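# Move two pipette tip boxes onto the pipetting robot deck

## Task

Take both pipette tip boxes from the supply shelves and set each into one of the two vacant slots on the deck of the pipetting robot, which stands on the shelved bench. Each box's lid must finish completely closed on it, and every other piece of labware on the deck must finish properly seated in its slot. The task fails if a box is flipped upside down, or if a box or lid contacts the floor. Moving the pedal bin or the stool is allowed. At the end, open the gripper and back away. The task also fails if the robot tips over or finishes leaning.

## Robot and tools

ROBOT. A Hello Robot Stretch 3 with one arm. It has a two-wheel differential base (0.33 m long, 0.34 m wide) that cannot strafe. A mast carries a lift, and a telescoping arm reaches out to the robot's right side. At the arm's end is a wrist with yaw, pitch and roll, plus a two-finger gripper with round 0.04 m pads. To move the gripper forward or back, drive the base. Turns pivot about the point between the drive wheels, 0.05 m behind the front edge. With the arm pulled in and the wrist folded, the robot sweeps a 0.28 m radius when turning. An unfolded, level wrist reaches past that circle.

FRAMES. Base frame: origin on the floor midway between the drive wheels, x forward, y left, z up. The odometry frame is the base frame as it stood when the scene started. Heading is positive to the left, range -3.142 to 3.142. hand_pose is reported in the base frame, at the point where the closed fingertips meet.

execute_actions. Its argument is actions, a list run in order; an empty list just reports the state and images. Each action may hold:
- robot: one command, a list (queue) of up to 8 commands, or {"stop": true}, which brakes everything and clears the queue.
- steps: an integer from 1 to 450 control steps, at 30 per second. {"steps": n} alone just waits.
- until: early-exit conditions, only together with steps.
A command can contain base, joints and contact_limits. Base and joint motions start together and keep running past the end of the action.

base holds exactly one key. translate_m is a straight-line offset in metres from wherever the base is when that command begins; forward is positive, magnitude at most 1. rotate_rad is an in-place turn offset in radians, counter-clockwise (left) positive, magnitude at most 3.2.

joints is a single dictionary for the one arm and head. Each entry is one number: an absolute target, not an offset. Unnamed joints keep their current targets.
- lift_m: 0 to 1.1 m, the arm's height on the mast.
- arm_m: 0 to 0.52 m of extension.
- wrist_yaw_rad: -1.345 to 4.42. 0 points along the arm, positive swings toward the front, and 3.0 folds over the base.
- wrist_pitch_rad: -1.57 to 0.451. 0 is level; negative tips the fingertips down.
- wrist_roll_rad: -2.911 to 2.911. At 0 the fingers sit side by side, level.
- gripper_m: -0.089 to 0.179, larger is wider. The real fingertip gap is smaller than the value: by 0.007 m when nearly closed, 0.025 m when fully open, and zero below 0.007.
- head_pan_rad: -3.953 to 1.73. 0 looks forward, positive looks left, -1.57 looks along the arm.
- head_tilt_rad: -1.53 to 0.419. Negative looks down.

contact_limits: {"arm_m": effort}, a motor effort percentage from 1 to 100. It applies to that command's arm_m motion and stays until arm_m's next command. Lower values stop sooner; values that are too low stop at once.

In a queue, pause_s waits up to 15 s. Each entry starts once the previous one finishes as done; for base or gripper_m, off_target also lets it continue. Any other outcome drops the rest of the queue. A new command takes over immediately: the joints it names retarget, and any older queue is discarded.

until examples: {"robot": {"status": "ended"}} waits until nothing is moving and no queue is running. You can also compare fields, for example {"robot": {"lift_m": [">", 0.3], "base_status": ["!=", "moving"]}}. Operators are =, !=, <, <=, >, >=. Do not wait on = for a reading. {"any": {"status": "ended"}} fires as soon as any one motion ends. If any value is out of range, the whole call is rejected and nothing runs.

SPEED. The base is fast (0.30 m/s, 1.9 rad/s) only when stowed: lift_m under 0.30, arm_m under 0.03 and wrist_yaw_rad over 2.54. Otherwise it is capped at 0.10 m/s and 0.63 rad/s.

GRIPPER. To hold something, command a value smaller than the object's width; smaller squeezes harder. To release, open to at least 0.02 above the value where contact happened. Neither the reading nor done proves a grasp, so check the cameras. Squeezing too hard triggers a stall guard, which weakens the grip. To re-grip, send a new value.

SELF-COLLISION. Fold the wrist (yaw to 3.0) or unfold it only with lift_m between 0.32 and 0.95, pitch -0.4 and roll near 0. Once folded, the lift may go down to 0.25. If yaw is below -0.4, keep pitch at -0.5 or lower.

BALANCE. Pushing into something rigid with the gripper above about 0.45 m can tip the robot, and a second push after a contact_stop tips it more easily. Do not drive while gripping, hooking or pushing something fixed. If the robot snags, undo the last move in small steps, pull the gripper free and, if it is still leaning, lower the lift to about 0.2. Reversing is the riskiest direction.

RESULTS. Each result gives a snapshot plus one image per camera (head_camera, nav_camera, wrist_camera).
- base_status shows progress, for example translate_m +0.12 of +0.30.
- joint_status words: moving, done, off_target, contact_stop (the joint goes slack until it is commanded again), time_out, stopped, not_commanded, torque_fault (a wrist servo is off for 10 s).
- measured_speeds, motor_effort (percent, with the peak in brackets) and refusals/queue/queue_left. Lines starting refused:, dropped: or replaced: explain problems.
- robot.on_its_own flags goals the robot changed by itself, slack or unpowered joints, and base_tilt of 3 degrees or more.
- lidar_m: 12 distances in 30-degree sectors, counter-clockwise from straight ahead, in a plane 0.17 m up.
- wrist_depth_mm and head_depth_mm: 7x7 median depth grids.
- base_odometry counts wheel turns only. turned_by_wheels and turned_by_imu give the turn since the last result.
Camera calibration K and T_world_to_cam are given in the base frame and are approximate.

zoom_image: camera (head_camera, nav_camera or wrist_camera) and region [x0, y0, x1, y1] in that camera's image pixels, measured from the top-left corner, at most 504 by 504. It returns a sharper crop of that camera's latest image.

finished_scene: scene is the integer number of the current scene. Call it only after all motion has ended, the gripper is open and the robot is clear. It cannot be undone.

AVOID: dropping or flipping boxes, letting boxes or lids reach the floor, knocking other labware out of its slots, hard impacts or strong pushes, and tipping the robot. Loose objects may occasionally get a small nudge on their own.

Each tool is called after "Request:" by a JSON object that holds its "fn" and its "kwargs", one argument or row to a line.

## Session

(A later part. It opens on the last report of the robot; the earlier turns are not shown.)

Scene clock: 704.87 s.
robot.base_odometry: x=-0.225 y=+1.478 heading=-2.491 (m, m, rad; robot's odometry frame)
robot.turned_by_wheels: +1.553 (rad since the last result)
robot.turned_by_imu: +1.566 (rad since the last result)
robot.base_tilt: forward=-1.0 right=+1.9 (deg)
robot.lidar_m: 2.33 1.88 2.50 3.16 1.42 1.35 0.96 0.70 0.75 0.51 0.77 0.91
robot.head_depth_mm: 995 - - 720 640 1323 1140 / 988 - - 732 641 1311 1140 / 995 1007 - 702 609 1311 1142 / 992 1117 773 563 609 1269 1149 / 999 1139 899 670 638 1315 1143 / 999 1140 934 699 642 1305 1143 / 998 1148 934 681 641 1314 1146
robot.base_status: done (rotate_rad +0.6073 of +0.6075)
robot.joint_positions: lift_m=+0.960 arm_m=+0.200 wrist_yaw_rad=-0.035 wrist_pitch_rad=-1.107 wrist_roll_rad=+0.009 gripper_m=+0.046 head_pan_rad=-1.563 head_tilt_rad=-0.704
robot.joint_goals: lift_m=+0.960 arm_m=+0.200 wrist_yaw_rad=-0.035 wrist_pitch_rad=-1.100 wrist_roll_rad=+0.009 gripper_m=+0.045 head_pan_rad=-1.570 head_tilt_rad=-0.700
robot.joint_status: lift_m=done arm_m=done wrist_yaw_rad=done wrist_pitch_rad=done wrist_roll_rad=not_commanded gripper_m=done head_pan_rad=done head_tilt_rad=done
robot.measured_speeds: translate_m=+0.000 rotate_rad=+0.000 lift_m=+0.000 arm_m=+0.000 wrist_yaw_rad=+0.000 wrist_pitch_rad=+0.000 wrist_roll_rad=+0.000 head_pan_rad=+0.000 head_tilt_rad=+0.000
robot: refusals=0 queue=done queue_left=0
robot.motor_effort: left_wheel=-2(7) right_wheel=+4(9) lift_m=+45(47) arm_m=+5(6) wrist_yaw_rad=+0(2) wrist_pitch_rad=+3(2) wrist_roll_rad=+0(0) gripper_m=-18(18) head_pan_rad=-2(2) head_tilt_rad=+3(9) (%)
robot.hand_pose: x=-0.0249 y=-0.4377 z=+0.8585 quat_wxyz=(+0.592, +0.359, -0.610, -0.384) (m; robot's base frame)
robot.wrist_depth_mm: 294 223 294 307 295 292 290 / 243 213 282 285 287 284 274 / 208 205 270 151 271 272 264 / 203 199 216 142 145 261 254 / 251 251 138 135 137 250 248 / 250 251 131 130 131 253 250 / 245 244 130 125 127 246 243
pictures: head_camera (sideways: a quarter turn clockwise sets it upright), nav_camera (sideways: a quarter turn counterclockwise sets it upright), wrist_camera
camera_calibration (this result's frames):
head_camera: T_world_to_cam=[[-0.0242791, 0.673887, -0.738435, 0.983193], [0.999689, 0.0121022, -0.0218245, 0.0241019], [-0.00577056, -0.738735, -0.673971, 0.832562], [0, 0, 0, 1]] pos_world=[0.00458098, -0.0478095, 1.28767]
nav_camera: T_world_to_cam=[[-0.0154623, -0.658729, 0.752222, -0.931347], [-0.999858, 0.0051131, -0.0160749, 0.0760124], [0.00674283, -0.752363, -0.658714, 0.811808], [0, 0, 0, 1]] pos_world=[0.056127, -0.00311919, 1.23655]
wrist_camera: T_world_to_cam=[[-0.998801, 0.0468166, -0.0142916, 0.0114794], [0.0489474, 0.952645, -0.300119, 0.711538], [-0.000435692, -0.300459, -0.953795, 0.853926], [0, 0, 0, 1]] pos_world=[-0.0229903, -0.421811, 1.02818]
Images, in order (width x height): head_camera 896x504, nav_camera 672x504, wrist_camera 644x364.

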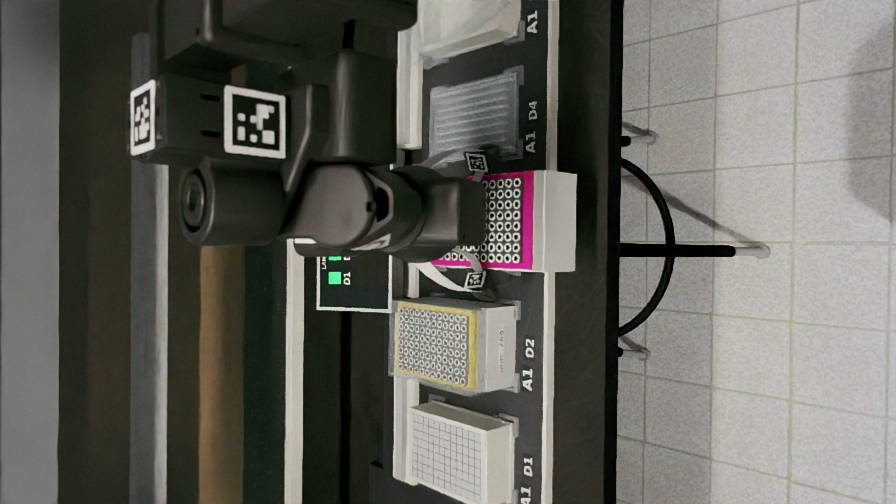

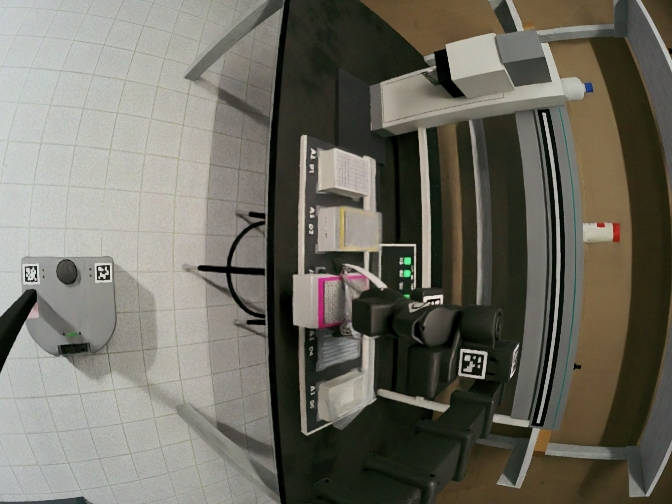

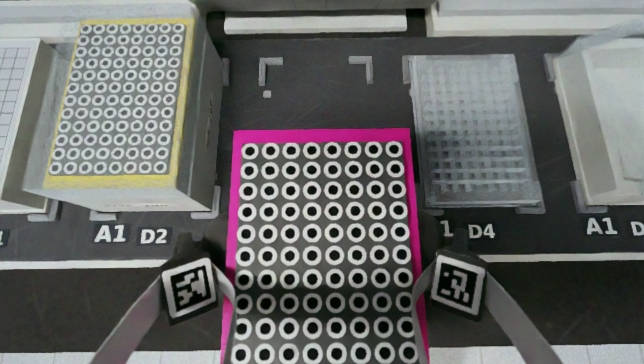

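Request:
{"fn": "execute_actions", "kwargs": {
  "actions": [
    {"robot":[{"base":{"translate_m":0.001},"joints":{"arm_m":0.311}},{"joints":{"lift_m":0.921}}],"steps":450,"until":{"robot":{"status":"ended"}}}
  ]
}}

Request:
{"fn": "zoom_image", "kwargs": {
  "camera": "head_camera",
  "region": [340, 60, 580, 420]
}}

Scene clock: 713.97 s.
robot.base_odometry: x=-0.226 y=+1.477 heading=-2.491 (m, m, rad; robot's odometry frame)
robot.turned_by_wheels: +0.000 (rad since the last result)
robot.turned_by_imu: +0.001 (rad since the last result)
robot.base_tilt: forward=-1.0 right=+1.8 (deg)
robot.lidar_m: 2.34 1.88 2.50 3.15 1.42 1.35 0.96 0.70 0.75 0.51 0.76 0.91
robot.head_depth_mm: 988 1097 - 701 637 1317 1146 / 987 - 902 745 641 1311 1139 / 991 - - 701 641 1311 1139 / 994 1112 776 651 642 1260 1143 / 998 1137 902 670 641 1308 1144 / 995 1140 933 699 642 1317 1140 / 996 1146 927 682 643 1320 1142
robot.base_status: done (translate_m +0.0010 of +0.0010)
robot.joint_positions: lift_m=+0.921 arm_m=+0.311 wrist_yaw_rad=-0.035 wrist_pitch_rad=-1.107 wrist_roll_rad=+0.009 gripper_m=+0.046 head_pan_rad=-1.563 head_tilt_rad=-0.704
robot.joint_goals: lift_m=+0.921 arm_m=+0.311 wrist_yaw_rad=-0.035 wrist_pitch_rad=-1.100 wrist_roll_rad=+0.009 gripper_m=+0.045 head_pan_rad=-1.570 head_tilt_rad=-0.700
robot.joint_status: lift_m=done arm_m=done wrist_yaw_rad=done wrist_pitch_rad=done wrist_roll_rad=not_commanded gripper_m=done head_pan_rad=done head_tilt_rad=done
robot.measured_speeds: translate_m=+0.000 rotate_rad=+0.000 lift_m=+0.000 arm_m=+0.000 wrist_yaw_rad=+0.000 wrist_pitch_rad=+0.000 wrist_roll_rad=+0.000 head_pan_rad=+0.000 head_tilt_rad=+0.000
robot: refusals=0 queue=done queue_left=0
robot.motor_effort: left_wheel=-2(5) right_wheel=+3(9) lift_m=+32(43) arm_m=+5(5) wrist_yaw_rad=-1(0) wrist_pitch_rad=+2(2) wrist_roll_rad=+0(0) gripper_m=-18(18) head_pan_rad=-1(2) head_tilt_rad=+2(2) (%)
robot.hand_pose: x=-0.0249 y=-0.5487 z=+0.8200 quat_wxyz=(+0.592, +0.359, -0.610, -0.384) (m; robot's base frame)
robot.wrist_depth_mm: 270 183 181 180 180 248 266 / 244 223 187 188 188 223 233 / 227 227 242 151 244 228 227 / 155 159 205 141 145 221 219 / 148 151 137 136 137 212 212 / 143 145 131 130 131 205 203 / 137 157 129 125 128 194 194
pictures: head_camera (sideways: a quarter turn clockwise sets it upright), nav_camera (sideways: a quarter turn counterclockwise sets it upright), wrist_camera
camera_calibration (this result's frames):
head_camera: T_world_to_cam=[[-0.0242786, 0.673874, -0.738448, 0.983209], [0.999689, 0.0121012, -0.0218246, 0.024102], [-0.0057709, -0.738748, -0.673958, 0.832545], [0, 0, 0, 1]] pos_world=[0.00458095, -0.0478097, 1.28767]
nav_camera: T_world_to_cam=[[-0.0154628, -0.658715, 0.752234, -0.931363], [-0.999858, 0.00511341, -0.0160752, 0.0760127], [0.00674247, -0.752375, -0.6587, 0.811791], [0, 0, 0, 1]] pos_world=[0.056127, -0.0031204, 1.23655]
wrist_camera: T_world_to_cam=[[-0.998799, 0.0468703, -0.0142911, 0.0161494], [0.0489986, 0.952657, -0.300074, 0.805678], [-0.000449996, -0.300414, -0.953809, 0.783852], [0, 0, 0, 1]] pos_world=[-0.0229943, -0.532812, 0.989638]
Images, in order (width x height): head_camera 896x504, nav_camera 672x504, wrist_camera 644x364.

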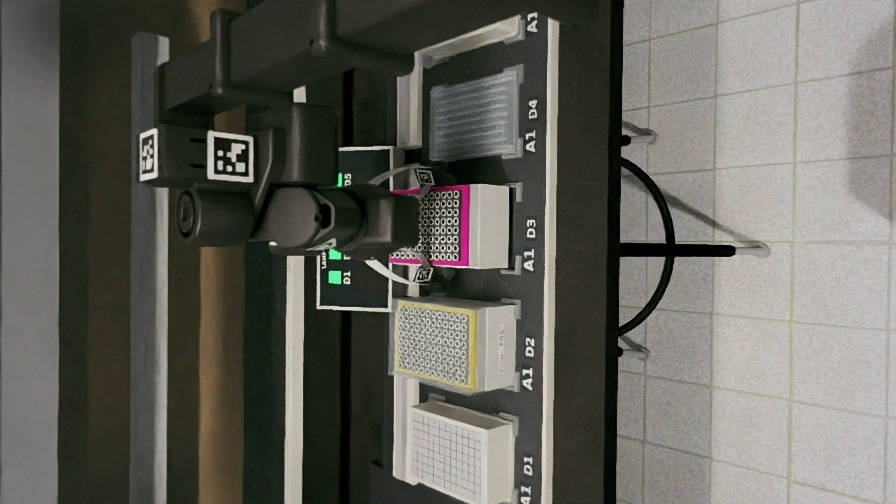

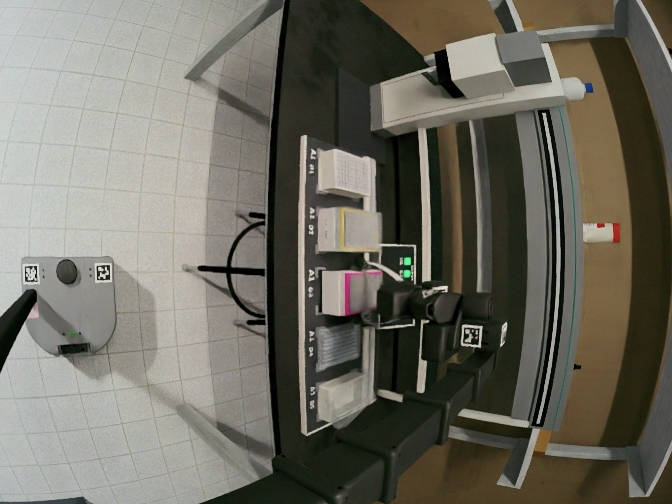

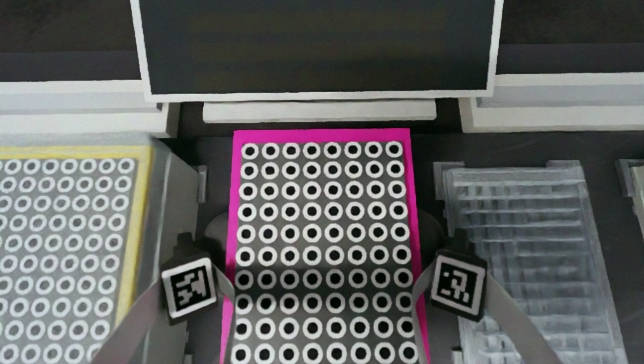

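Region (340, 60, 580, 420) of head_camera's 896x504 image, scaled by 1.400, with more detail than that image has.

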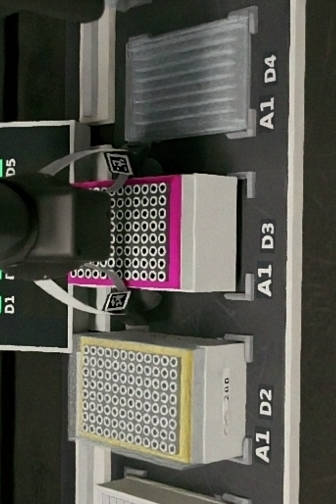

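Request:
{"fn": "execute_actions", "kwargs": {
  "actions": [
    {"robot":[{"joints":{"arm_m":0.309}},{"joints":{"lift_m":0.911}},{"pause_s":0.3},{"joints":{"gripper_m":0.118}},{"pause_s":0.3}],"steps":450,"until":{"robot":{"status":"ended"}}}
  ]
}}

Scene clock: 719.87 s.
robot.base_odometry: x=-0.226 y=+1.477 heading=-2.491 (m, m, rad; robot's odometry frame)
robot.turned_by_wheels: +0.000 (rad since the last result)
robot.turned_by_imu: +0.001 (rad since the last result)
robot.base_tilt: forward=-1.3 right=+1.9 (deg)
robot.lidar_m: 2.34 1.88 2.50 3.17 1.42 1.35 0.96 0.70 0.75 0.51 0.77 0.91
robot.head_depth_mm: 985 1108 - - 639 1313 1145 / 990 1000 900 743 642 1322 1138 / 994 1006 - 701 641 1317 1146 / 988 1116 775 648 640 1266 1144 / 987 1134 901 667 641 1316 1144 / 995 1137 932 703 640 1322 1141 / 1003 1138 937 682 644 1307 1145
robot.base_status: done (translate_m +0.0010 of +0.0010)
robot.joint_positions: lift_m=+0.911 arm_m=+0.309 wrist_yaw_rad=-0.035 wrist_pitch_rad=-1.112 wrist_roll_rad=+0.009 gripper_m=+0.118 head_pan_rad=-1.563 head_tilt_rad=-0.704
robot.joint_goals: lift_m=+0.911 arm_m=+0.309 wrist_yaw_rad=-0.035 wrist_pitch_rad=-1.100 wrist_roll_rad=+0.009 gripper_m=+0.118 head_pan_rad=-1.570 head_tilt_rad=-0.700
robot.joint_status: lift_m=done arm_m=done wrist_yaw_rad=done wrist_pitch_rad=done wrist_roll_rad=not_commanded gripper_m=done head_pan_rad=done head_tilt_rad=done
robot.measured_speeds: translate_m=+0.000 rotate_rad=+0.000 lift_m=+0.000 arm_m=+0.000 wrist_yaw_rad=+0.000 wrist_pitch_rad=+0.000 wrist_roll_rad=+0.000 head_pan_rad=+0.000 head_tilt_rad=+0.000
robot: refusals=0 queue=done queue_left=0
robot.motor_effort: left_wheel=-2(2) right_wheel=+4(4) lift_m=+31(32) arm_m=-4(8) wrist_yaw_rad=-1(1) wrist_pitch_rad=+4(4) wrist_roll_rad=+0(0) gripper_m=+1(93) head_pan_rad=-3(2) head_tilt_rad=+3(2) (%)
robot.hand_pose: x=-0.0248 y=-0.5461 z=+0.8096 quat_wxyz=(+0.592, +0.361, -0.609, -0.385) (m; robot's base frame)
robot.wrist_depth_mm: 257 174 172 173 173 175 255 / 225 213 179 179 180 212 217 / 214 216 221 154 218 217 215 / 144 152 208 144 206 209 208 / 138 148 140 137 139 202 200 / 133 136 134 132 134 194 193 / 128 160 130 127 129 185 186
pictures: head_camera (sideways: a quarter turn clockwise sets it upright), nav_camera (sideways: a quarter turn counterclockwise sets it upright), wrist_camera
camera_calibration (this result's frames):
head_camera: T_world_to_cam=[[-0.0242786, 0.673874, -0.738448, 0.983209], [0.999689, 0.0121012, -0.0218246, 0.024102], [-0.0057709, -0.738748, -0.673958, 0.832545], [0, 0, 0, 1]] pos_world=[0.00458095, -0.0478097, 1.28767]
nav_camera: T_world_to_cam=[[-0.0154628, -0.658715, 0.752234, -0.931363], [-0.999858, 0.00511341, -0.0160752, 0.0760127], [0.00674247, -0.752375, -0.6587, 0.811791], [0, 0, 0, 1]] pos_world=[0.056127, -0.0031204, 1.23655]
wrist_camera: T_world_to_cam=[[-0.998796, 0.0469504, -0.0142324, 0.0159157], [0.0490593, 0.954099, -0.295445, 0.797141], [-0.000292149, -0.295787, -0.955254, 0.778398], [0, 0, 0, 1]] pos_world=[-0.0229832, -0.531058, 0.979305]
Images, in order (width x height): head_camera 896x504, nav_camera 672x504, wrist_camera 644x364.

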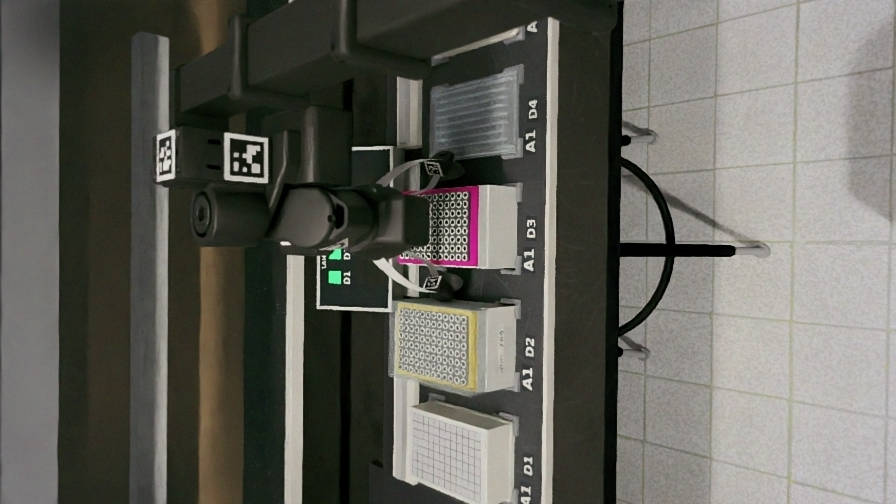

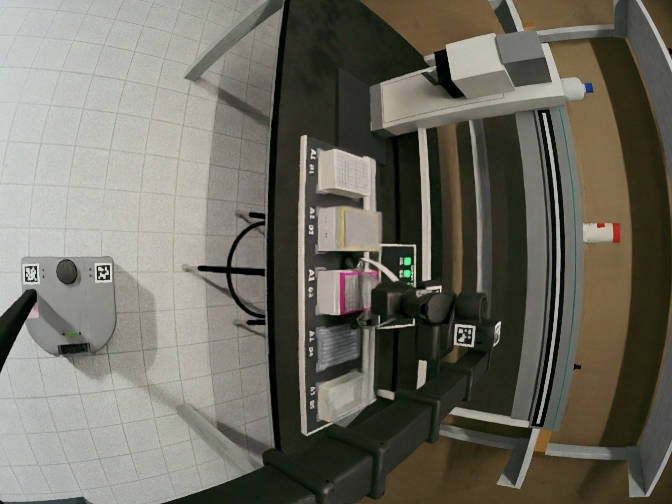

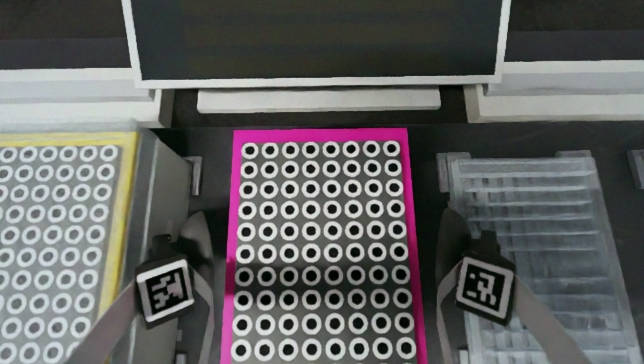

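Request:
{"fn": "execute_actions", "kwargs": {
  "actions": [
    {"robot":[{"base":{"translate_m":-0.004}},{"joints":{"lift_m":0.98}},{"base":{"translate_m":-0.2676},"joints":{"wrist_yaw_rad":0.3,"gripper_m":0.14,"arm_m":0.306}}],"steps":450,"until":{"robot":{"status":"ended"}}}
  ]
}}

Scene clock: 730.90 s.
robot.base_odometry: x=-0.010 y=+1.642 heading=-2.491 (m, m, rad; robot's odometry frame)
robot.turned_by_wheels: +0.000 (rad since the last result)
robot.turned_by_imu: +0.001 (rad since the last result)
robot.base_tilt: forward=-1.0 right=+2.0 (deg)
robot.lidar_m: 2.60 2.14 2.89 3.16 1.30 0.70 0.70 1.22 0.50 0.72 0.58 1.16
robot.head_depth_mm: 952 - 936 759 640 954 1125 / 948 - 969 760 642 1320 1122 / 578 - 968 752 643 1308 1139 / 578 1055 867 730 638 1320 1143 / 988 1128 931 721 640 1307 1135 / 996 1139 780 729 642 1256 1142 / 996 1135 773 671 643 1315 1133
robot.base_status: done (translate_m -0.2676 of -0.2676)
robot.joint_positions: lift_m=+0.980 arm_m=+0.306 wrist_yaw_rad=+0.298 wrist_pitch_rad=-1.111 wrist_roll_rad=+0.009 gripper_m=+0.140 head_pan_rad=-1.563 head_tilt_rad=-0.704
robot.joint_goals: lift_m=+0.980 arm_m=+0.306 wrist_yaw_rad=+0.300 wrist_pitch_rad=-1.100 wrist_roll_rad=+0.009 gripper_m=+0.140 head_pan_rad=-1.570 head_tilt_rad=-0.700
robot.joint_status: lift_m=done arm_m=done wrist_yaw_rad=done wrist_pitch_rad=done wrist_roll_rad=not_commanded gripper_m=done head_pan_rad=done head_tilt_rad=done
robot.measured_speeds: translate_m=+0.000 rotate_rad=+0.000 lift_m=+0.000 arm_m=+0.000 wrist_yaw_rad=+0.000 wrist_pitch_rad=+0.000 wrist_roll_rad=+0.000 head_pan_rad=+0.000 head_tilt_rad=+0.000
robot: refusals=0 queue=done queue_left=0
robot.motor_effort: left_wheel=-2(7) right_wheel=+3(6) lift_m=+43(46) arm_m=-6(4) wrist_yaw_rad=+1(1) wrist_pitch_rad=+3(4) wrist_roll_rad=+0(0) gripper_m=+0(83) head_pan_rad=-1(2) head_tilt_rad=+3(2) (%)
robot.hand_pose: x=+0.0055 y=-0.5395 z=+0.8782 quat_wxyz=(+0.647, +0.457, -0.541, -0.282) (m; robot's base frame)
robot.wrist_depth_mm: 263 255 327 338 337 330 333 / 311 306 306 307 322 317 316 / 233 291 290 283 291 307 304 / 242 283 281 275 279 294 289 / 256 272 270 265 269 284 279 / 261 - 257 255 263 - 270 / 260 249 248 246 254 258 257
pictures: head_camera (sideways: a quarter turn clockwise sets it upright), nav_camera (sideways: a quarter turn counterclockwise sets it upright), wrist_camera
camera_calibration (this result's frames):
head_camera: T_world_to_cam=[[-0.0242788, 0.673874, -0.738448, 0.983209], [0.999689, 0.0121015, -0.0218246, 0.024102], [-0.00577073, -0.738748, -0.673958, 0.832545], [0, 0, 0, 1]] pos_world=[0.00458096, -0.0478097, 1.28767]
nav_camera: T_world_to_cam=[[-0.0154626, -0.658715, 0.752234, -0.931363], [-0.999858, 0.00511317, -0.0160752, 0.0760127], [0.00674265, -0.752375, -0.6587, 0.811791], [0, 0, 0, 1]] pos_world=[0.056127, -0.00312039, 1.23655]
wrist_camera: T_world_to_cam=[[-0.959245, -0.282218, -0.0142427, -0.130941], [-0.265527, 0.917464, -0.296235, 0.792257], [0.0966701, -0.28038, -0.955009, 0.853485], [0, 0, 0, 1]] pos_world=[0.0022553, -0.524521, 1.04791]
Images, in order (width x height): head_camera 896x504, nav_camera 672x504, wrist_camera 644x364.

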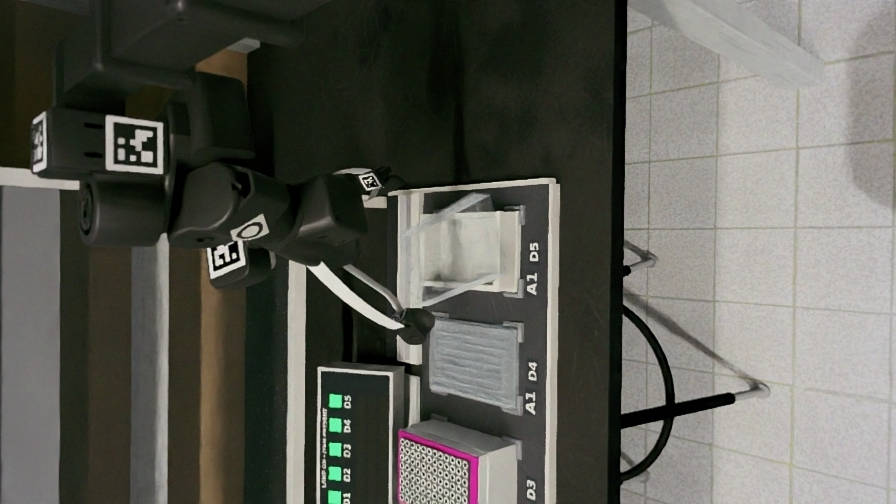

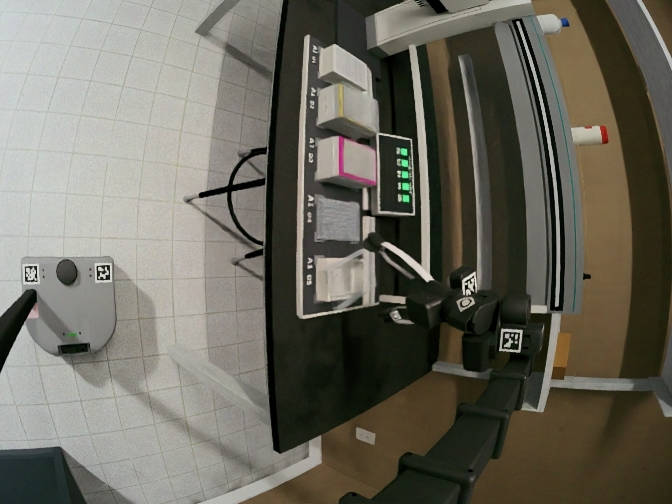

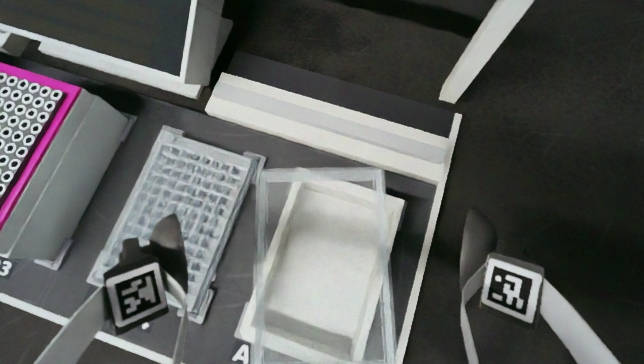

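Request:
{"fn": "execute_actions", "kwargs": {
  "actions": [
    {"robot":[{"joints":{"lift_m":0.92}},{"joints":{"gripper_m":0.06}},{"joints":{"lift_m":0.985}},{"base":{"translate_m":0.2716},"joints":{"wrist_yaw_rad":-0.05,"arm_m":0.309}},{"joints":{"lift_m":0.962}}],"steps":450,"until":{"robot":{"status":"ended"}}}
  ]
}}

Request:
{"fn": "zoom_image", "kwargs": {
  "camera": "wrist_camera",
  "region": [190, 110, 460, 364]
}}

Scene clock: 742.50 s.
robot.base_odometry: x=-0.226 y=+1.477 heading=-2.491 (m, m, rad; robot's odometry frame)
robot.turned_by_wheels: +0.000 (rad since the last result)
robot.turned_by_imu: +0.002 (rad since the last result)
robot.base_tilt: forward=-1.1 right=+2.1 (deg)
robot.lidar_m: 2.33 1.88 2.50 3.16 1.42 1.35 0.96 0.70 0.75 0.51 0.77 0.91
robot.head_depth_mm: 782 - 901 731 639 1320 1145 / 580 - 896 743 642 1327 1147 / 580 - 764 700 642 1325 1147 / 990 1134 778 668 641 1263 1140 / 994 1140 898 668 639 1312 1143 / 993 1142 933 700 642 1317 1139 / 997 1144 933 683 645 1316 1148
robot.base_status: done (translate_m +0.2716 of +0.2716)
robot.joint_positions: lift_m=+0.962 arm_m=+0.309 wrist_yaw_rad=-0.048 wrist_pitch_rad=-1.111 wrist_roll_rad=+0.009 gripper_m=+0.061 head_pan_rad=-1.563 head_tilt_rad=-0.704
robot.joint_goals: lift_m=+0.962 arm_m=+0.309 wrist_yaw_rad=-0.050 wrist_pitch_rad=-1.100 wrist_roll_rad=+0.009 gripper_m=+0.060 head_pan_rad=-1.570 head_tilt_rad=-0.700
robot.joint_status: lift_m=done arm_m=done wrist_yaw_rad=done wrist_pitch_rad=done wrist_roll_rad=not_commanded gripper_m=done head_pan_rad=done head_tilt_rad=done
robot.measured_speeds: translate_m=+0.000 rotate_rad=+0.000 lift_m=+0.000 arm_m=+0.000 wrist_yaw_rad=+0.000 wrist_pitch_rad=+0.000 wrist_roll_rad=+0.000 head_pan_rad=+0.000 head_tilt_rad=+0.000
robot: refusals=0 queue=done queue_left=0
robot.motor_effort: left_wheel=-2(4) right_wheel=+4(10) lift_m=+31(46) arm_m=+5(5) wrist_yaw_rad=-2(2) wrist_pitch_rad=+4(3) wrist_roll_rad=+0(0) gripper_m=-14(99) head_pan_rad=-2(2) head_tilt_rad=+3(2) (%)
robot.hand_pose: x=-0.0261 y=-0.5457 z=+0.8607 quat_wxyz=(+0.589, +0.357, -0.612, -0.389) (m; robot's base frame)
robot.wrist_depth_mm: 317 315 212 214 214 314 314 / 302 288 219 222 222 287 286 / 267 265 279 282 270 266 268 / 203 197 260 196 263 262 258 / 190 190 223 189 249 252 246 / 181 182 214 181 238 243 237 / 176 177 229 175 231 234 228
pictures: head_camera (sideways: a quarter turn clockwise sets it upright), nav_camera (sideways: a quarter turn counterclockwise sets it upright), wrist_camera
camera_calibration (this result's frames):
head_camera: T_world_to_cam=[[-0.0242787, 0.673873, -0.738448, 0.983209], [0.999689, 0.0121014, -0.0218246, 0.024102], [-0.00577082, -0.738748, -0.673957, 0.832545], [0, 0, 0, 1]] pos_world=[0.00458096, -0.0478097, 1.28767]
nav_camera: T_world_to_cam=[[-0.0154627, -0.658715, 0.752234, -0.931363], [-0.999858, 0.00511329, -0.0160752, 0.0760127], [0.00674256, -0.752375, -0.6587, 0.81179], [0, 0, 0, 1]] pos_world=[0.056127, -0.00312041, 1.23655]
wrist_camera: T_world_to_cam=[[-0.998081, 0.0602556, -0.0142454, 0.022679], [0.0617684, 0.95307, -0.296383, 0.812489], [-0.00428183, -0.296694, -0.954963, 0.826476], [0, 0, 0, 1]] pos_world=[-0.0240118, -0.530514, 1.03038]
Images, in order (width x height): head_camera 896x504, nav_camera 672x504, wrist_camera 644x364.

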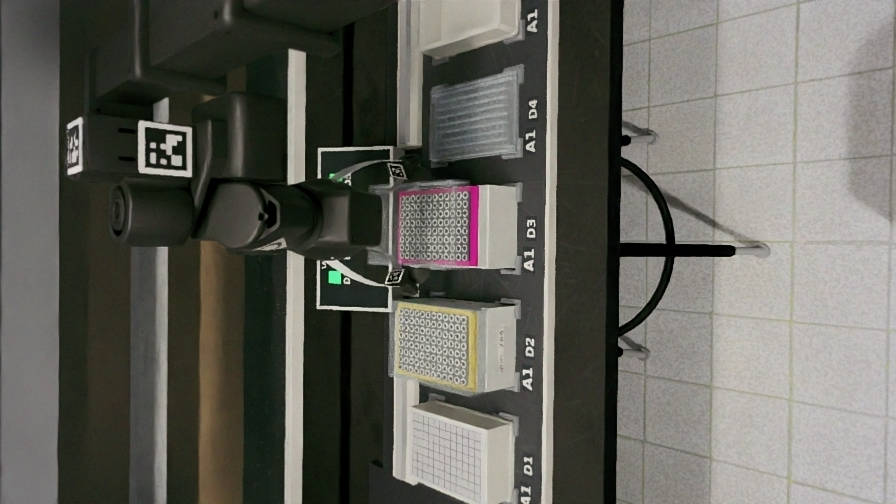

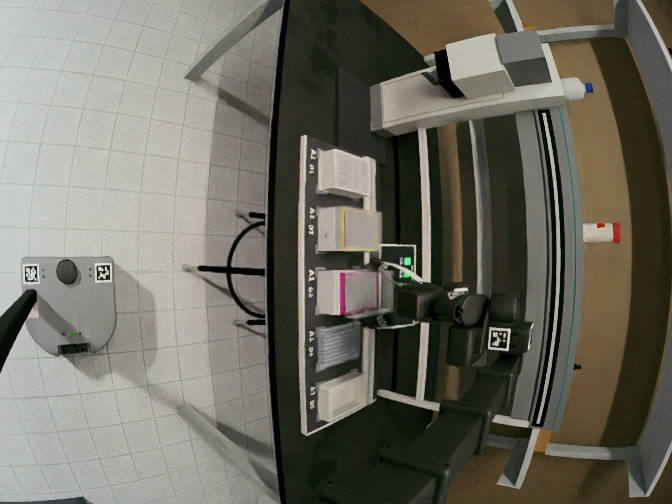

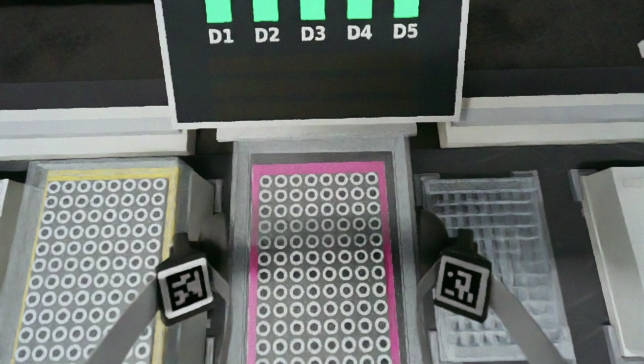

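Region (190, 110, 460, 364) of wrist_camera's 644x364 image, scaled by 1.867; it fills the top 474 rows of this view, and the rest is white.

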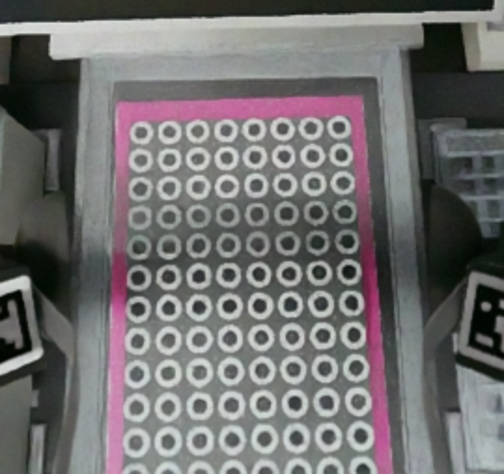

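Request:
{"fn": "execute_actions", "kwargs": {
  "actions": [
    {"robot":[{"base":{"translate_m":0.002}},{"joints":{"lift_m":0.952}}],"steps":450,"until":{"robot":{"status":"ended"}}}
  ]
}}

Request:
{"fn": "zoom_image", "kwargs": {
  "camera": "wrist_camera",
  "region": [190, 110, 460, 364]
}}

Scene clock: 749.60 s.
robot.base_odometry: x=-0.228 y=+1.476 heading=-2.491 (m, m, rad; robot's odometry frame)
robot.turned_by_wheels: +0.000 (rad since the last result)
robot.turned_by_imu: +0.001 (rad since the last result)
robot.base_tilt: forward=-1.1 right=+1.9 (deg)
robot.lidar_m: 2.33 1.88 2.50 3.15 1.42 1.35 0.97 0.70 0.75 0.51 0.76 0.91
robot.head_depth_mm: 994 - - 727 638 1312 1143 / 576 - 902 743 643 1311 1138 / 580 - 762 699 642 1317 1138 / 995 1140 774 666 641 1263 1143 / 1000 1132 932 670 643 1313 1147 / 994 1137 938 698 642 1318 1141 / 998 1141 931 685 644 1315 1141
robot.base_status: done (translate_m +0.0020 of +0.0020)
robot.joint_positions: lift_m=+0.952 arm_m=+0.309 wrist_yaw_rad=-0.048 wrist_pitch_rad=-1.111 wrist_roll_rad=+0.009 gripper_m=+0.061 head_pan_rad=-1.563 head_tilt_rad=-0.704
robot.joint_goals: lift_m=+0.952 arm_m=+0.309 wrist_yaw_rad=-0.050 wrist_pitch_rad=-1.100 wrist_roll_rad=+0.009 gripper_m=+0.060 head_pan_rad=-1.570 head_tilt_rad=-0.700
robot.joint_status: lift_m=done arm_m=done wrist_yaw_rad=done wrist_pitch_rad=done wrist_roll_rad=not_commanded gripper_m=done head_pan_rad=done head_tilt_rad=done
robot.measured_speeds: translate_m=+0.000 rotate_rad=+0.000 lift_m=+0.000 arm_m=+0.000 wrist_yaw_rad=+0.000 wrist_pitch_rad=+0.000 wrist_roll_rad=+0.000 head_pan_rad=+0.000 head_tilt_rad=+0.000
robot: refusals=0 queue=done queue_left=0
robot.motor_effort: left_wheel=-2(4) right_wheel=+4(10) lift_m=+31(31) arm_m=+5(5) wrist_yaw_rad=-2(1) wrist_pitch_rad=+3(4) wrist_roll_rad=+0(0) gripper_m=-14(14) head_pan_rad=-2(1) head_tilt_rad=+1(2) (%)
robot.hand_pose: x=-0.0261 y=-0.5457 z=+0.8506 quat_wxyz=(+0.589, +0.357, -0.612, -0.389) (m; robot's base frame)
robot.wrist_depth_mm: 308 303 204 206 206 299 301 / 278 276 214 212 214 275 276 / 257 256 261 271 267 259 257 / 188 190 243 186 251 249 247 / 179 180 220 179 238 242 237 / 172 172 204 170 174 234 230 / 164 170 220 166 218 223 222
pictures: head_camera (sideways: a quarter turn clockwise sets it upright), nav_camera (sideways: a quarter turn counterclockwise sets it upright), wrist_camera
camera_calibration (this result's frames):
head_camera: T_world_to_cam=[[-0.0242787, 0.673874, -0.738448, 0.983209], [0.999689, 0.0121014, -0.0218246, 0.024102], [-0.00577082, -0.738748, -0.673958, 0.832545], [0, 0, 0, 1]] pos_world=[0.00458096, -0.0478097, 1.28767]
nav_camera: T_world_to_cam=[[-0.0154627, -0.658715, 0.752234, -0.931363], [-0.999858, 0.00511329, -0.0160752, 0.0760127], [0.00674256, -0.752375, -0.6587, 0.811791], [0, 0, 0, 1]] pos_world=[0.056127, -0.0031204, 1.23655]
wrist_camera: T_world_to_cam=[[-0.998077, 0.0603316, -0.0142454, 0.0225711], [0.061841, 0.953065, -0.296383, 0.809524], [-0.00430445, -0.296694, -0.954963, 0.816925], [0, 0, 0, 1]] pos_world=[-0.0240176, -0.530514, 1.02038]
Images, in order (width x height): head_camera 896x504, nav_camera 672x504, wrist_camera 644x364.

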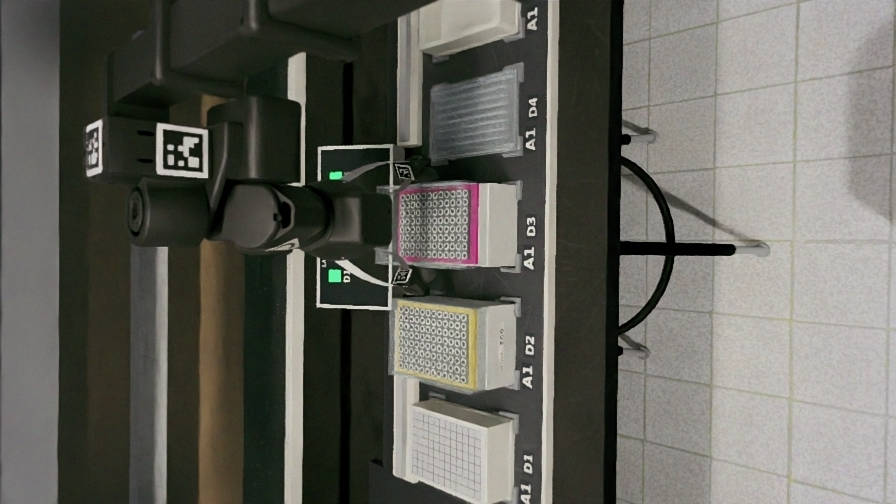

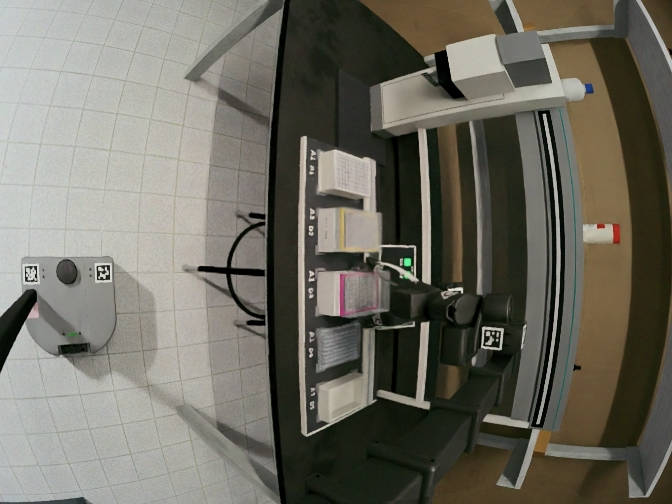

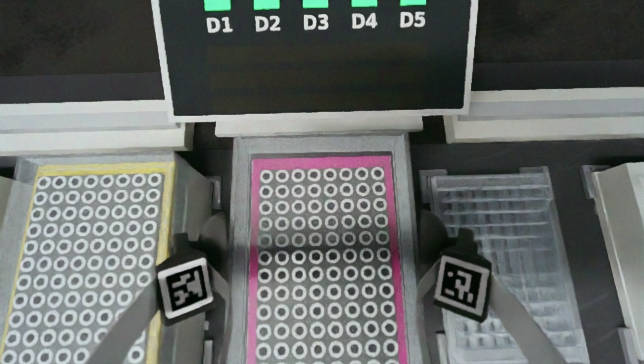

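Region (190, 110, 460, 364) of wrist_camera's 644x364 image, scaled by 1.867; it fills the top 474 rows of this view, and the rest is white.

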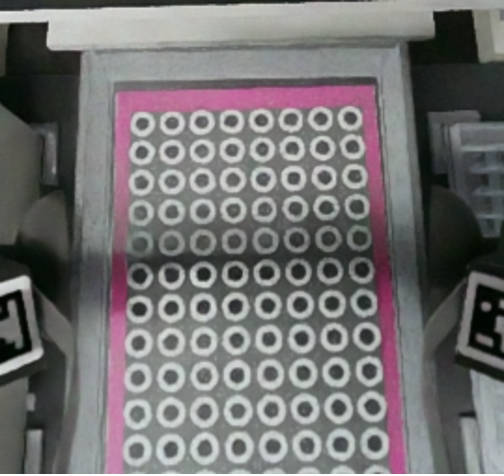

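Request:
{"fn": "execute_actions", "kwargs": {
  "actions": []
}}

Scene clock: 762.00 s.
robot.base_odometry: x=-0.228 y=+1.476 heading=-2.491 (m, m, rad; robot's odometry frame)
robot.turned_by_wheels: +0.000 (rad since the last result)
robot.turned_by_imu: +0.000 (rad since the last result)
robot.base_tilt: forward=-1.1 right=+2.0 (deg)
robot.lidar_m: 2.34 1.87 2.50 3.17 1.42 1.35 0.97 0.70 0.75 0.51 0.77 0.91
robot.head_depth_mm: 987 - - 731 642 1321 1135 / 579 - 899 745 644 1315 1143 / 579 - 767 702 643 1316 1136 / 992 1127 771 671 643 1261 1150 / 995 1135 936 670 641 1318 1139 / 1001 1134 938 701 644 1315 1142 / 999 1142 936 683 643 1316 1148
robot.base_status: done (translate_m +0.0020 of +0.0020)
robot.joint_positions: lift_m=+0.952 arm_m=+0.309 wrist_yaw_rad=-0.048 wrist_pitch_rad=-1.111 wrist_roll_rad=+0.009 gripper_m=+0.061 head_pan_rad=-1.563 head_tilt_rad=-0.704
robot.joint_goals: lift_m=+0.952 arm_m=+0.309 wrist_yaw_rad=-0.050 wrist_pitch_rad=-1.100 wrist_roll_rad=+0.009 gripper_m=+0.060 head_pan_rad=-1.570 head_tilt_rad=-0.700
robot.joint_status: lift_m=done arm_m=done wrist_yaw_rad=done wrist_pitch_rad=done wrist_roll_rad=not_commanded gripper_m=done head_pan_rad=done head_tilt_rad=done
robot.measured_speeds: translate_m=+0.000 rotate_rad=+0.000 lift_m=+0.000 arm_m=+0.000 wrist_yaw_rad=+0.000 wrist_pitch_rad=+0.000 wrist_roll_rad=+0.000 head_pan_rad=+0.000 head_tilt_rad=+0.000
robot: refusals=0 queue=done queue_left=0
robot.motor_effort: left_wheel=-2(2) right_wheel=+3(4) lift_m=+31(31) arm_m=+5(5) wrist_yaw_rad=-2(1) wrist_pitch_rad=+4(3) wrist_roll_rad=+0(0) gripper_m=-13(14) head_pan_rad=-3(3) head_tilt_rad=+2(2) (%)
robot.hand_pose: x=-0.0261 y=-0.5457 z=+0.8506 quat_wxyz=(+0.589, +0.357, -0.612, -0.389) (m; robot's base frame)
robot.wrist_depth_mm: 305 301 206 206 206 303 302 / 279 274 213 213 214 275 276 / 255 257 261 270 270 257 257 / 188 190 245 186 250 251 248 / 178 180 219 179 240 242 238 / 172 172 204 172 173 233 230 / 165 170 221 165 217 223 221
pictures: head_camera (sideways: a quarter turn clockwise sets it upright), nav_camera (sideways: a quarter turn counterclockwise sets it upright), wrist_camera
camera_calibration (this result's frames):
head_camera: T_world_to_cam=[[-0.0242787, 0.673873, -0.738448, 0.983209], [0.999689, 0.0121014, -0.0218246, 0.024102], [-0.00577082, -0.738748, -0.673957, 0.832545], [0, 0, 0, 1]] pos_world=[0.00458096, -0.0478097, 1.28767]
nav_camera: T_world_to_cam=[[-0.0154627, -0.658715, 0.752234, -0.931363], [-0.999858, 0.00511329, -0.0160752, 0.0760127], [0.00674256, -0.752375, -0.6587, 0.81179], [0, 0, 0, 1]] pos_world=[0.056127, -0.00312041, 1.23655]
wrist_camera: T_world_to_cam=[[-0.998077, 0.0603318, -0.0142454, 0.0225712], [0.0618411, 0.953065, -0.296383, 0.809524], [-0.00430448, -0.296694, -0.954963, 0.816925], [0, 0, 0, 1]] pos_world=[-0.0240177, -0.530514, 1.02038]
Images, in order (width x height): head_camera 896x504, nav_camera 672x504, wrist_camera 644x364.

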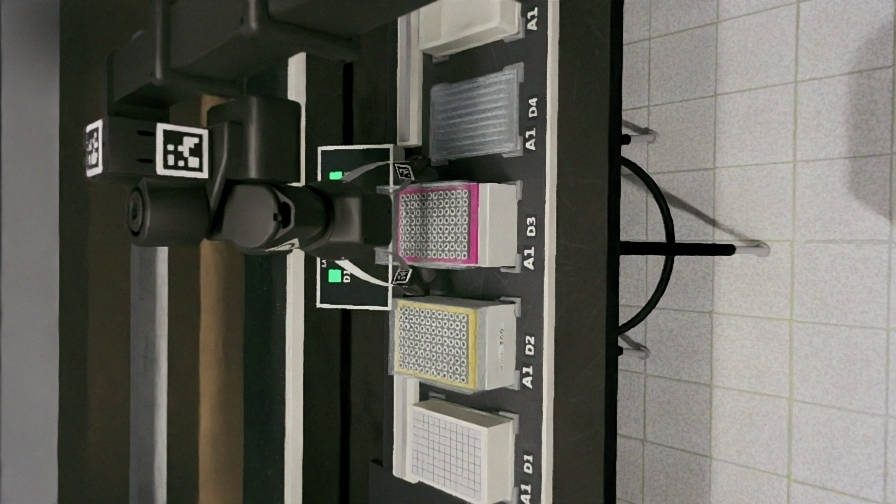

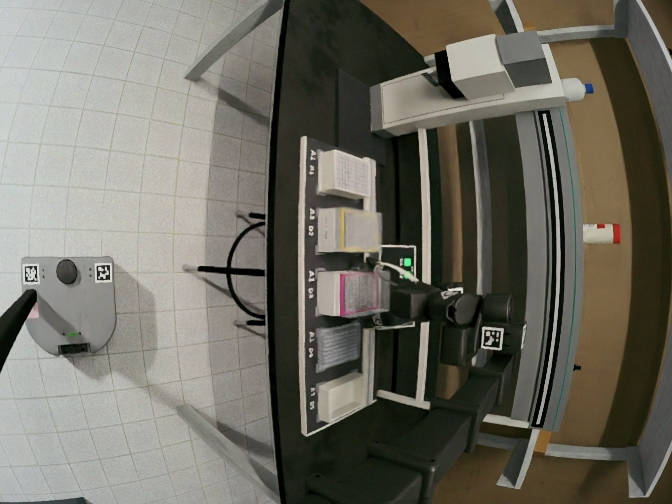

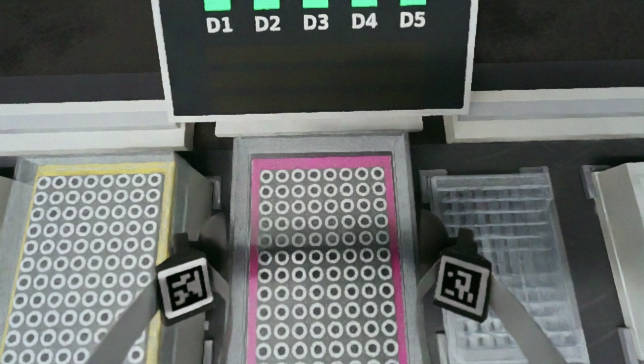

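Request:
{"fn": "execute_actions", "kwargs": {
  "actions": [
    {"robot":{"joints":{"lift_m":0.938}},"steps":90,"until":{"robot":{"status":"ended"}}},
    {"steps":10}
  ]
}}

Scene clock: 764.50 s.
robot.base_odometry: x=-0.228 y=+1.476 heading=-2.491 (m, m, rad; robot's odometry frame)
robot.turned_by_wheels: +0.000 (rad since the last result)
robot.turned_by_imu: +0.000 (rad since the last result)
robot.base_tilt: forward=-1.0 right=+2.0 (deg)
robot.lidar_m: 2.33 1.88 2.50 3.16 1.42 1.35 0.96 0.70 0.75 0.51 0.77 0.91
robot.head_depth_mm: 991 1066 - 720 639 1312 1142 / 993 - 902 743 642 1311 1140 / 985 - 775 692 641 1309 1145 / 996 1136 773 668 644 1258 1140 / 997 1136 935 671 646 1316 1135 / 997 1145 934 702 643 1320 1140 / 998 1148 937 683 642 1310 1142
robot.base_status: done (translate_m +0.0020 of +0.0020)
robot.joint_positions: lift_m=+0.938 arm_m=+0.309 wrist_yaw_rad=-0.048 wrist_pitch_rad=-1.106 wrist_roll_rad=+0.009 gripper_m=+0.061 head_pan_rad=-1.563 head_tilt_rad=-0.704
robot.joint_goals: lift_m=+0.938 arm_m=+0.309 wrist_yaw_rad=-0.050 wrist_pitch_rad=-1.100 wrist_roll_rad=+0.009 gripper_m=+0.060 head_pan_rad=-1.570 head_tilt_rad=-0.700
robot.joint_status: lift_m=done arm_m=done wrist_yaw_rad=done wrist_pitch_rad=done wrist_roll_rad=not_commanded gripper_m=done head_pan_rad=done head_tilt_rad=done
robot.measured_speeds: translate_m=+0.000 rotate_rad=+0.000 lift_m=+0.000 arm_m=+0.000 wrist_yaw_rad=+0.000 wrist_pitch_rad=+0.000 wrist_roll_rad=+0.000 head_pan_rad=+0.000 head_tilt_rad=+0.000
robot: refusals=0 queue=done queue_left=0
robot.motor_effort: left_wheel=-2(3) right_wheel=+3(4) lift_m=+31(31) arm_m=+4(5) wrist_yaw_rad=-2(2) wrist_pitch_rad=+2(3) wrist_roll_rad=+0(1) gripper_m=-14(14) head_pan_rad=-3(1) head_tilt_rad=+2(2) (%)
robot.hand_pose: x=-0.0261 y=-0.5468 z=+0.8371 quat_wxyz=(+0.590, +0.355, -0.613, -0.388) (m; robot's base frame)
robot.wrist_depth_mm: 290 283 194 194 196 286 286 / 264 261 202 203 202 252 261 / 242 241 259 258 260 245 244 / 173 174 232 172 238 239 234 / 165 167 217 165 168 228 227 / 158 160 161 158 161 221 219 / 153 160 201 151 204 209 210
pictures: head_camera (sideways: a quarter turn clockwise sets it upright), nav_camera (sideways: a quarter turn counterclockwise sets it upright), wrist_camera
camera_calibration (this result's frames):
head_camera: T_world_to_cam=[[-0.0242779, 0.673651, -0.73865, 0.983473], [0.999689, 0.0120961, -0.021826, 0.0241038], [-0.00576832, -0.73895, -0.673735, 0.832256], [0, 0, 0, 1]] pos_world=[0.00458105, -0.047814, 1.28769]
nav_camera: T_world_to_cam=[[-0.0154635, -0.658489, 0.752432, -0.931621], [-0.999858, 0.00510714, -0.016079, 0.0760177], [0.00674505, -0.752573, -0.658474, 0.811496], [0, 0, 0, 1]] pos_world=[0.0561271, -0.00313999, 1.23655]
wrist_camera: T_world_to_cam=[[-0.998079, 0.0602774, -0.0142954, 0.0224024], [0.061784, 0.951701, -0.300746, 0.809473], [-0.00452328, -0.301052, -0.953597, 0.800096], [0, 0, 0, 1]] pos_world=[-0.0240341, -0.530857, 1.00674]
Images, in order (width x height): head_camera 896x504, nav_camera 672x504, wrist_camera 644x364.

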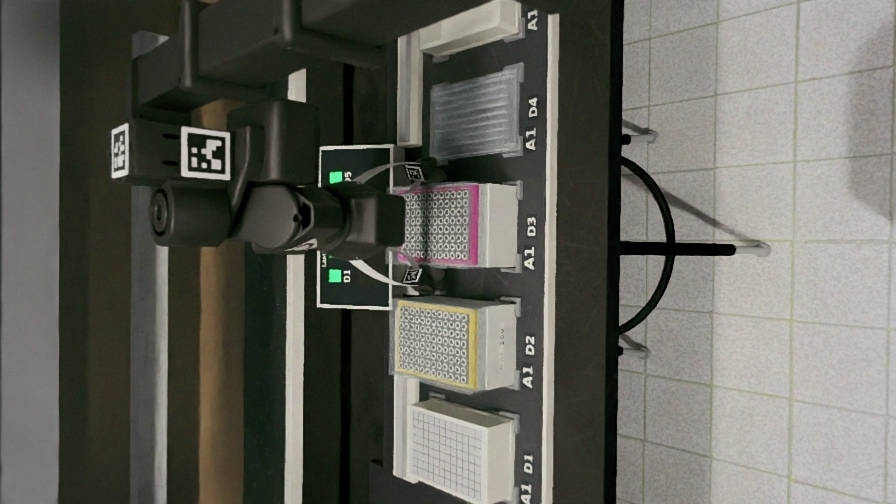

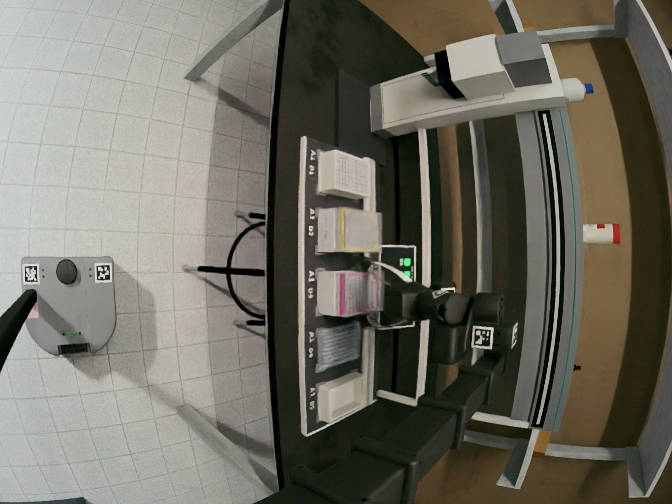

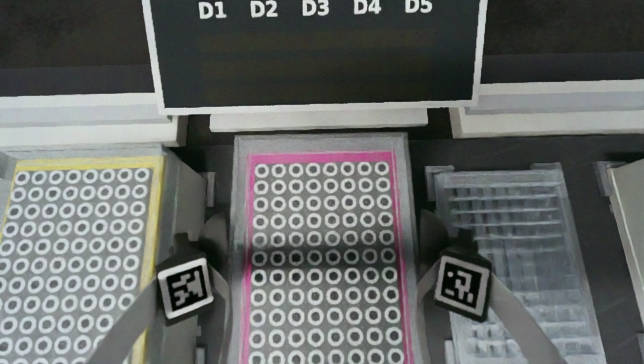

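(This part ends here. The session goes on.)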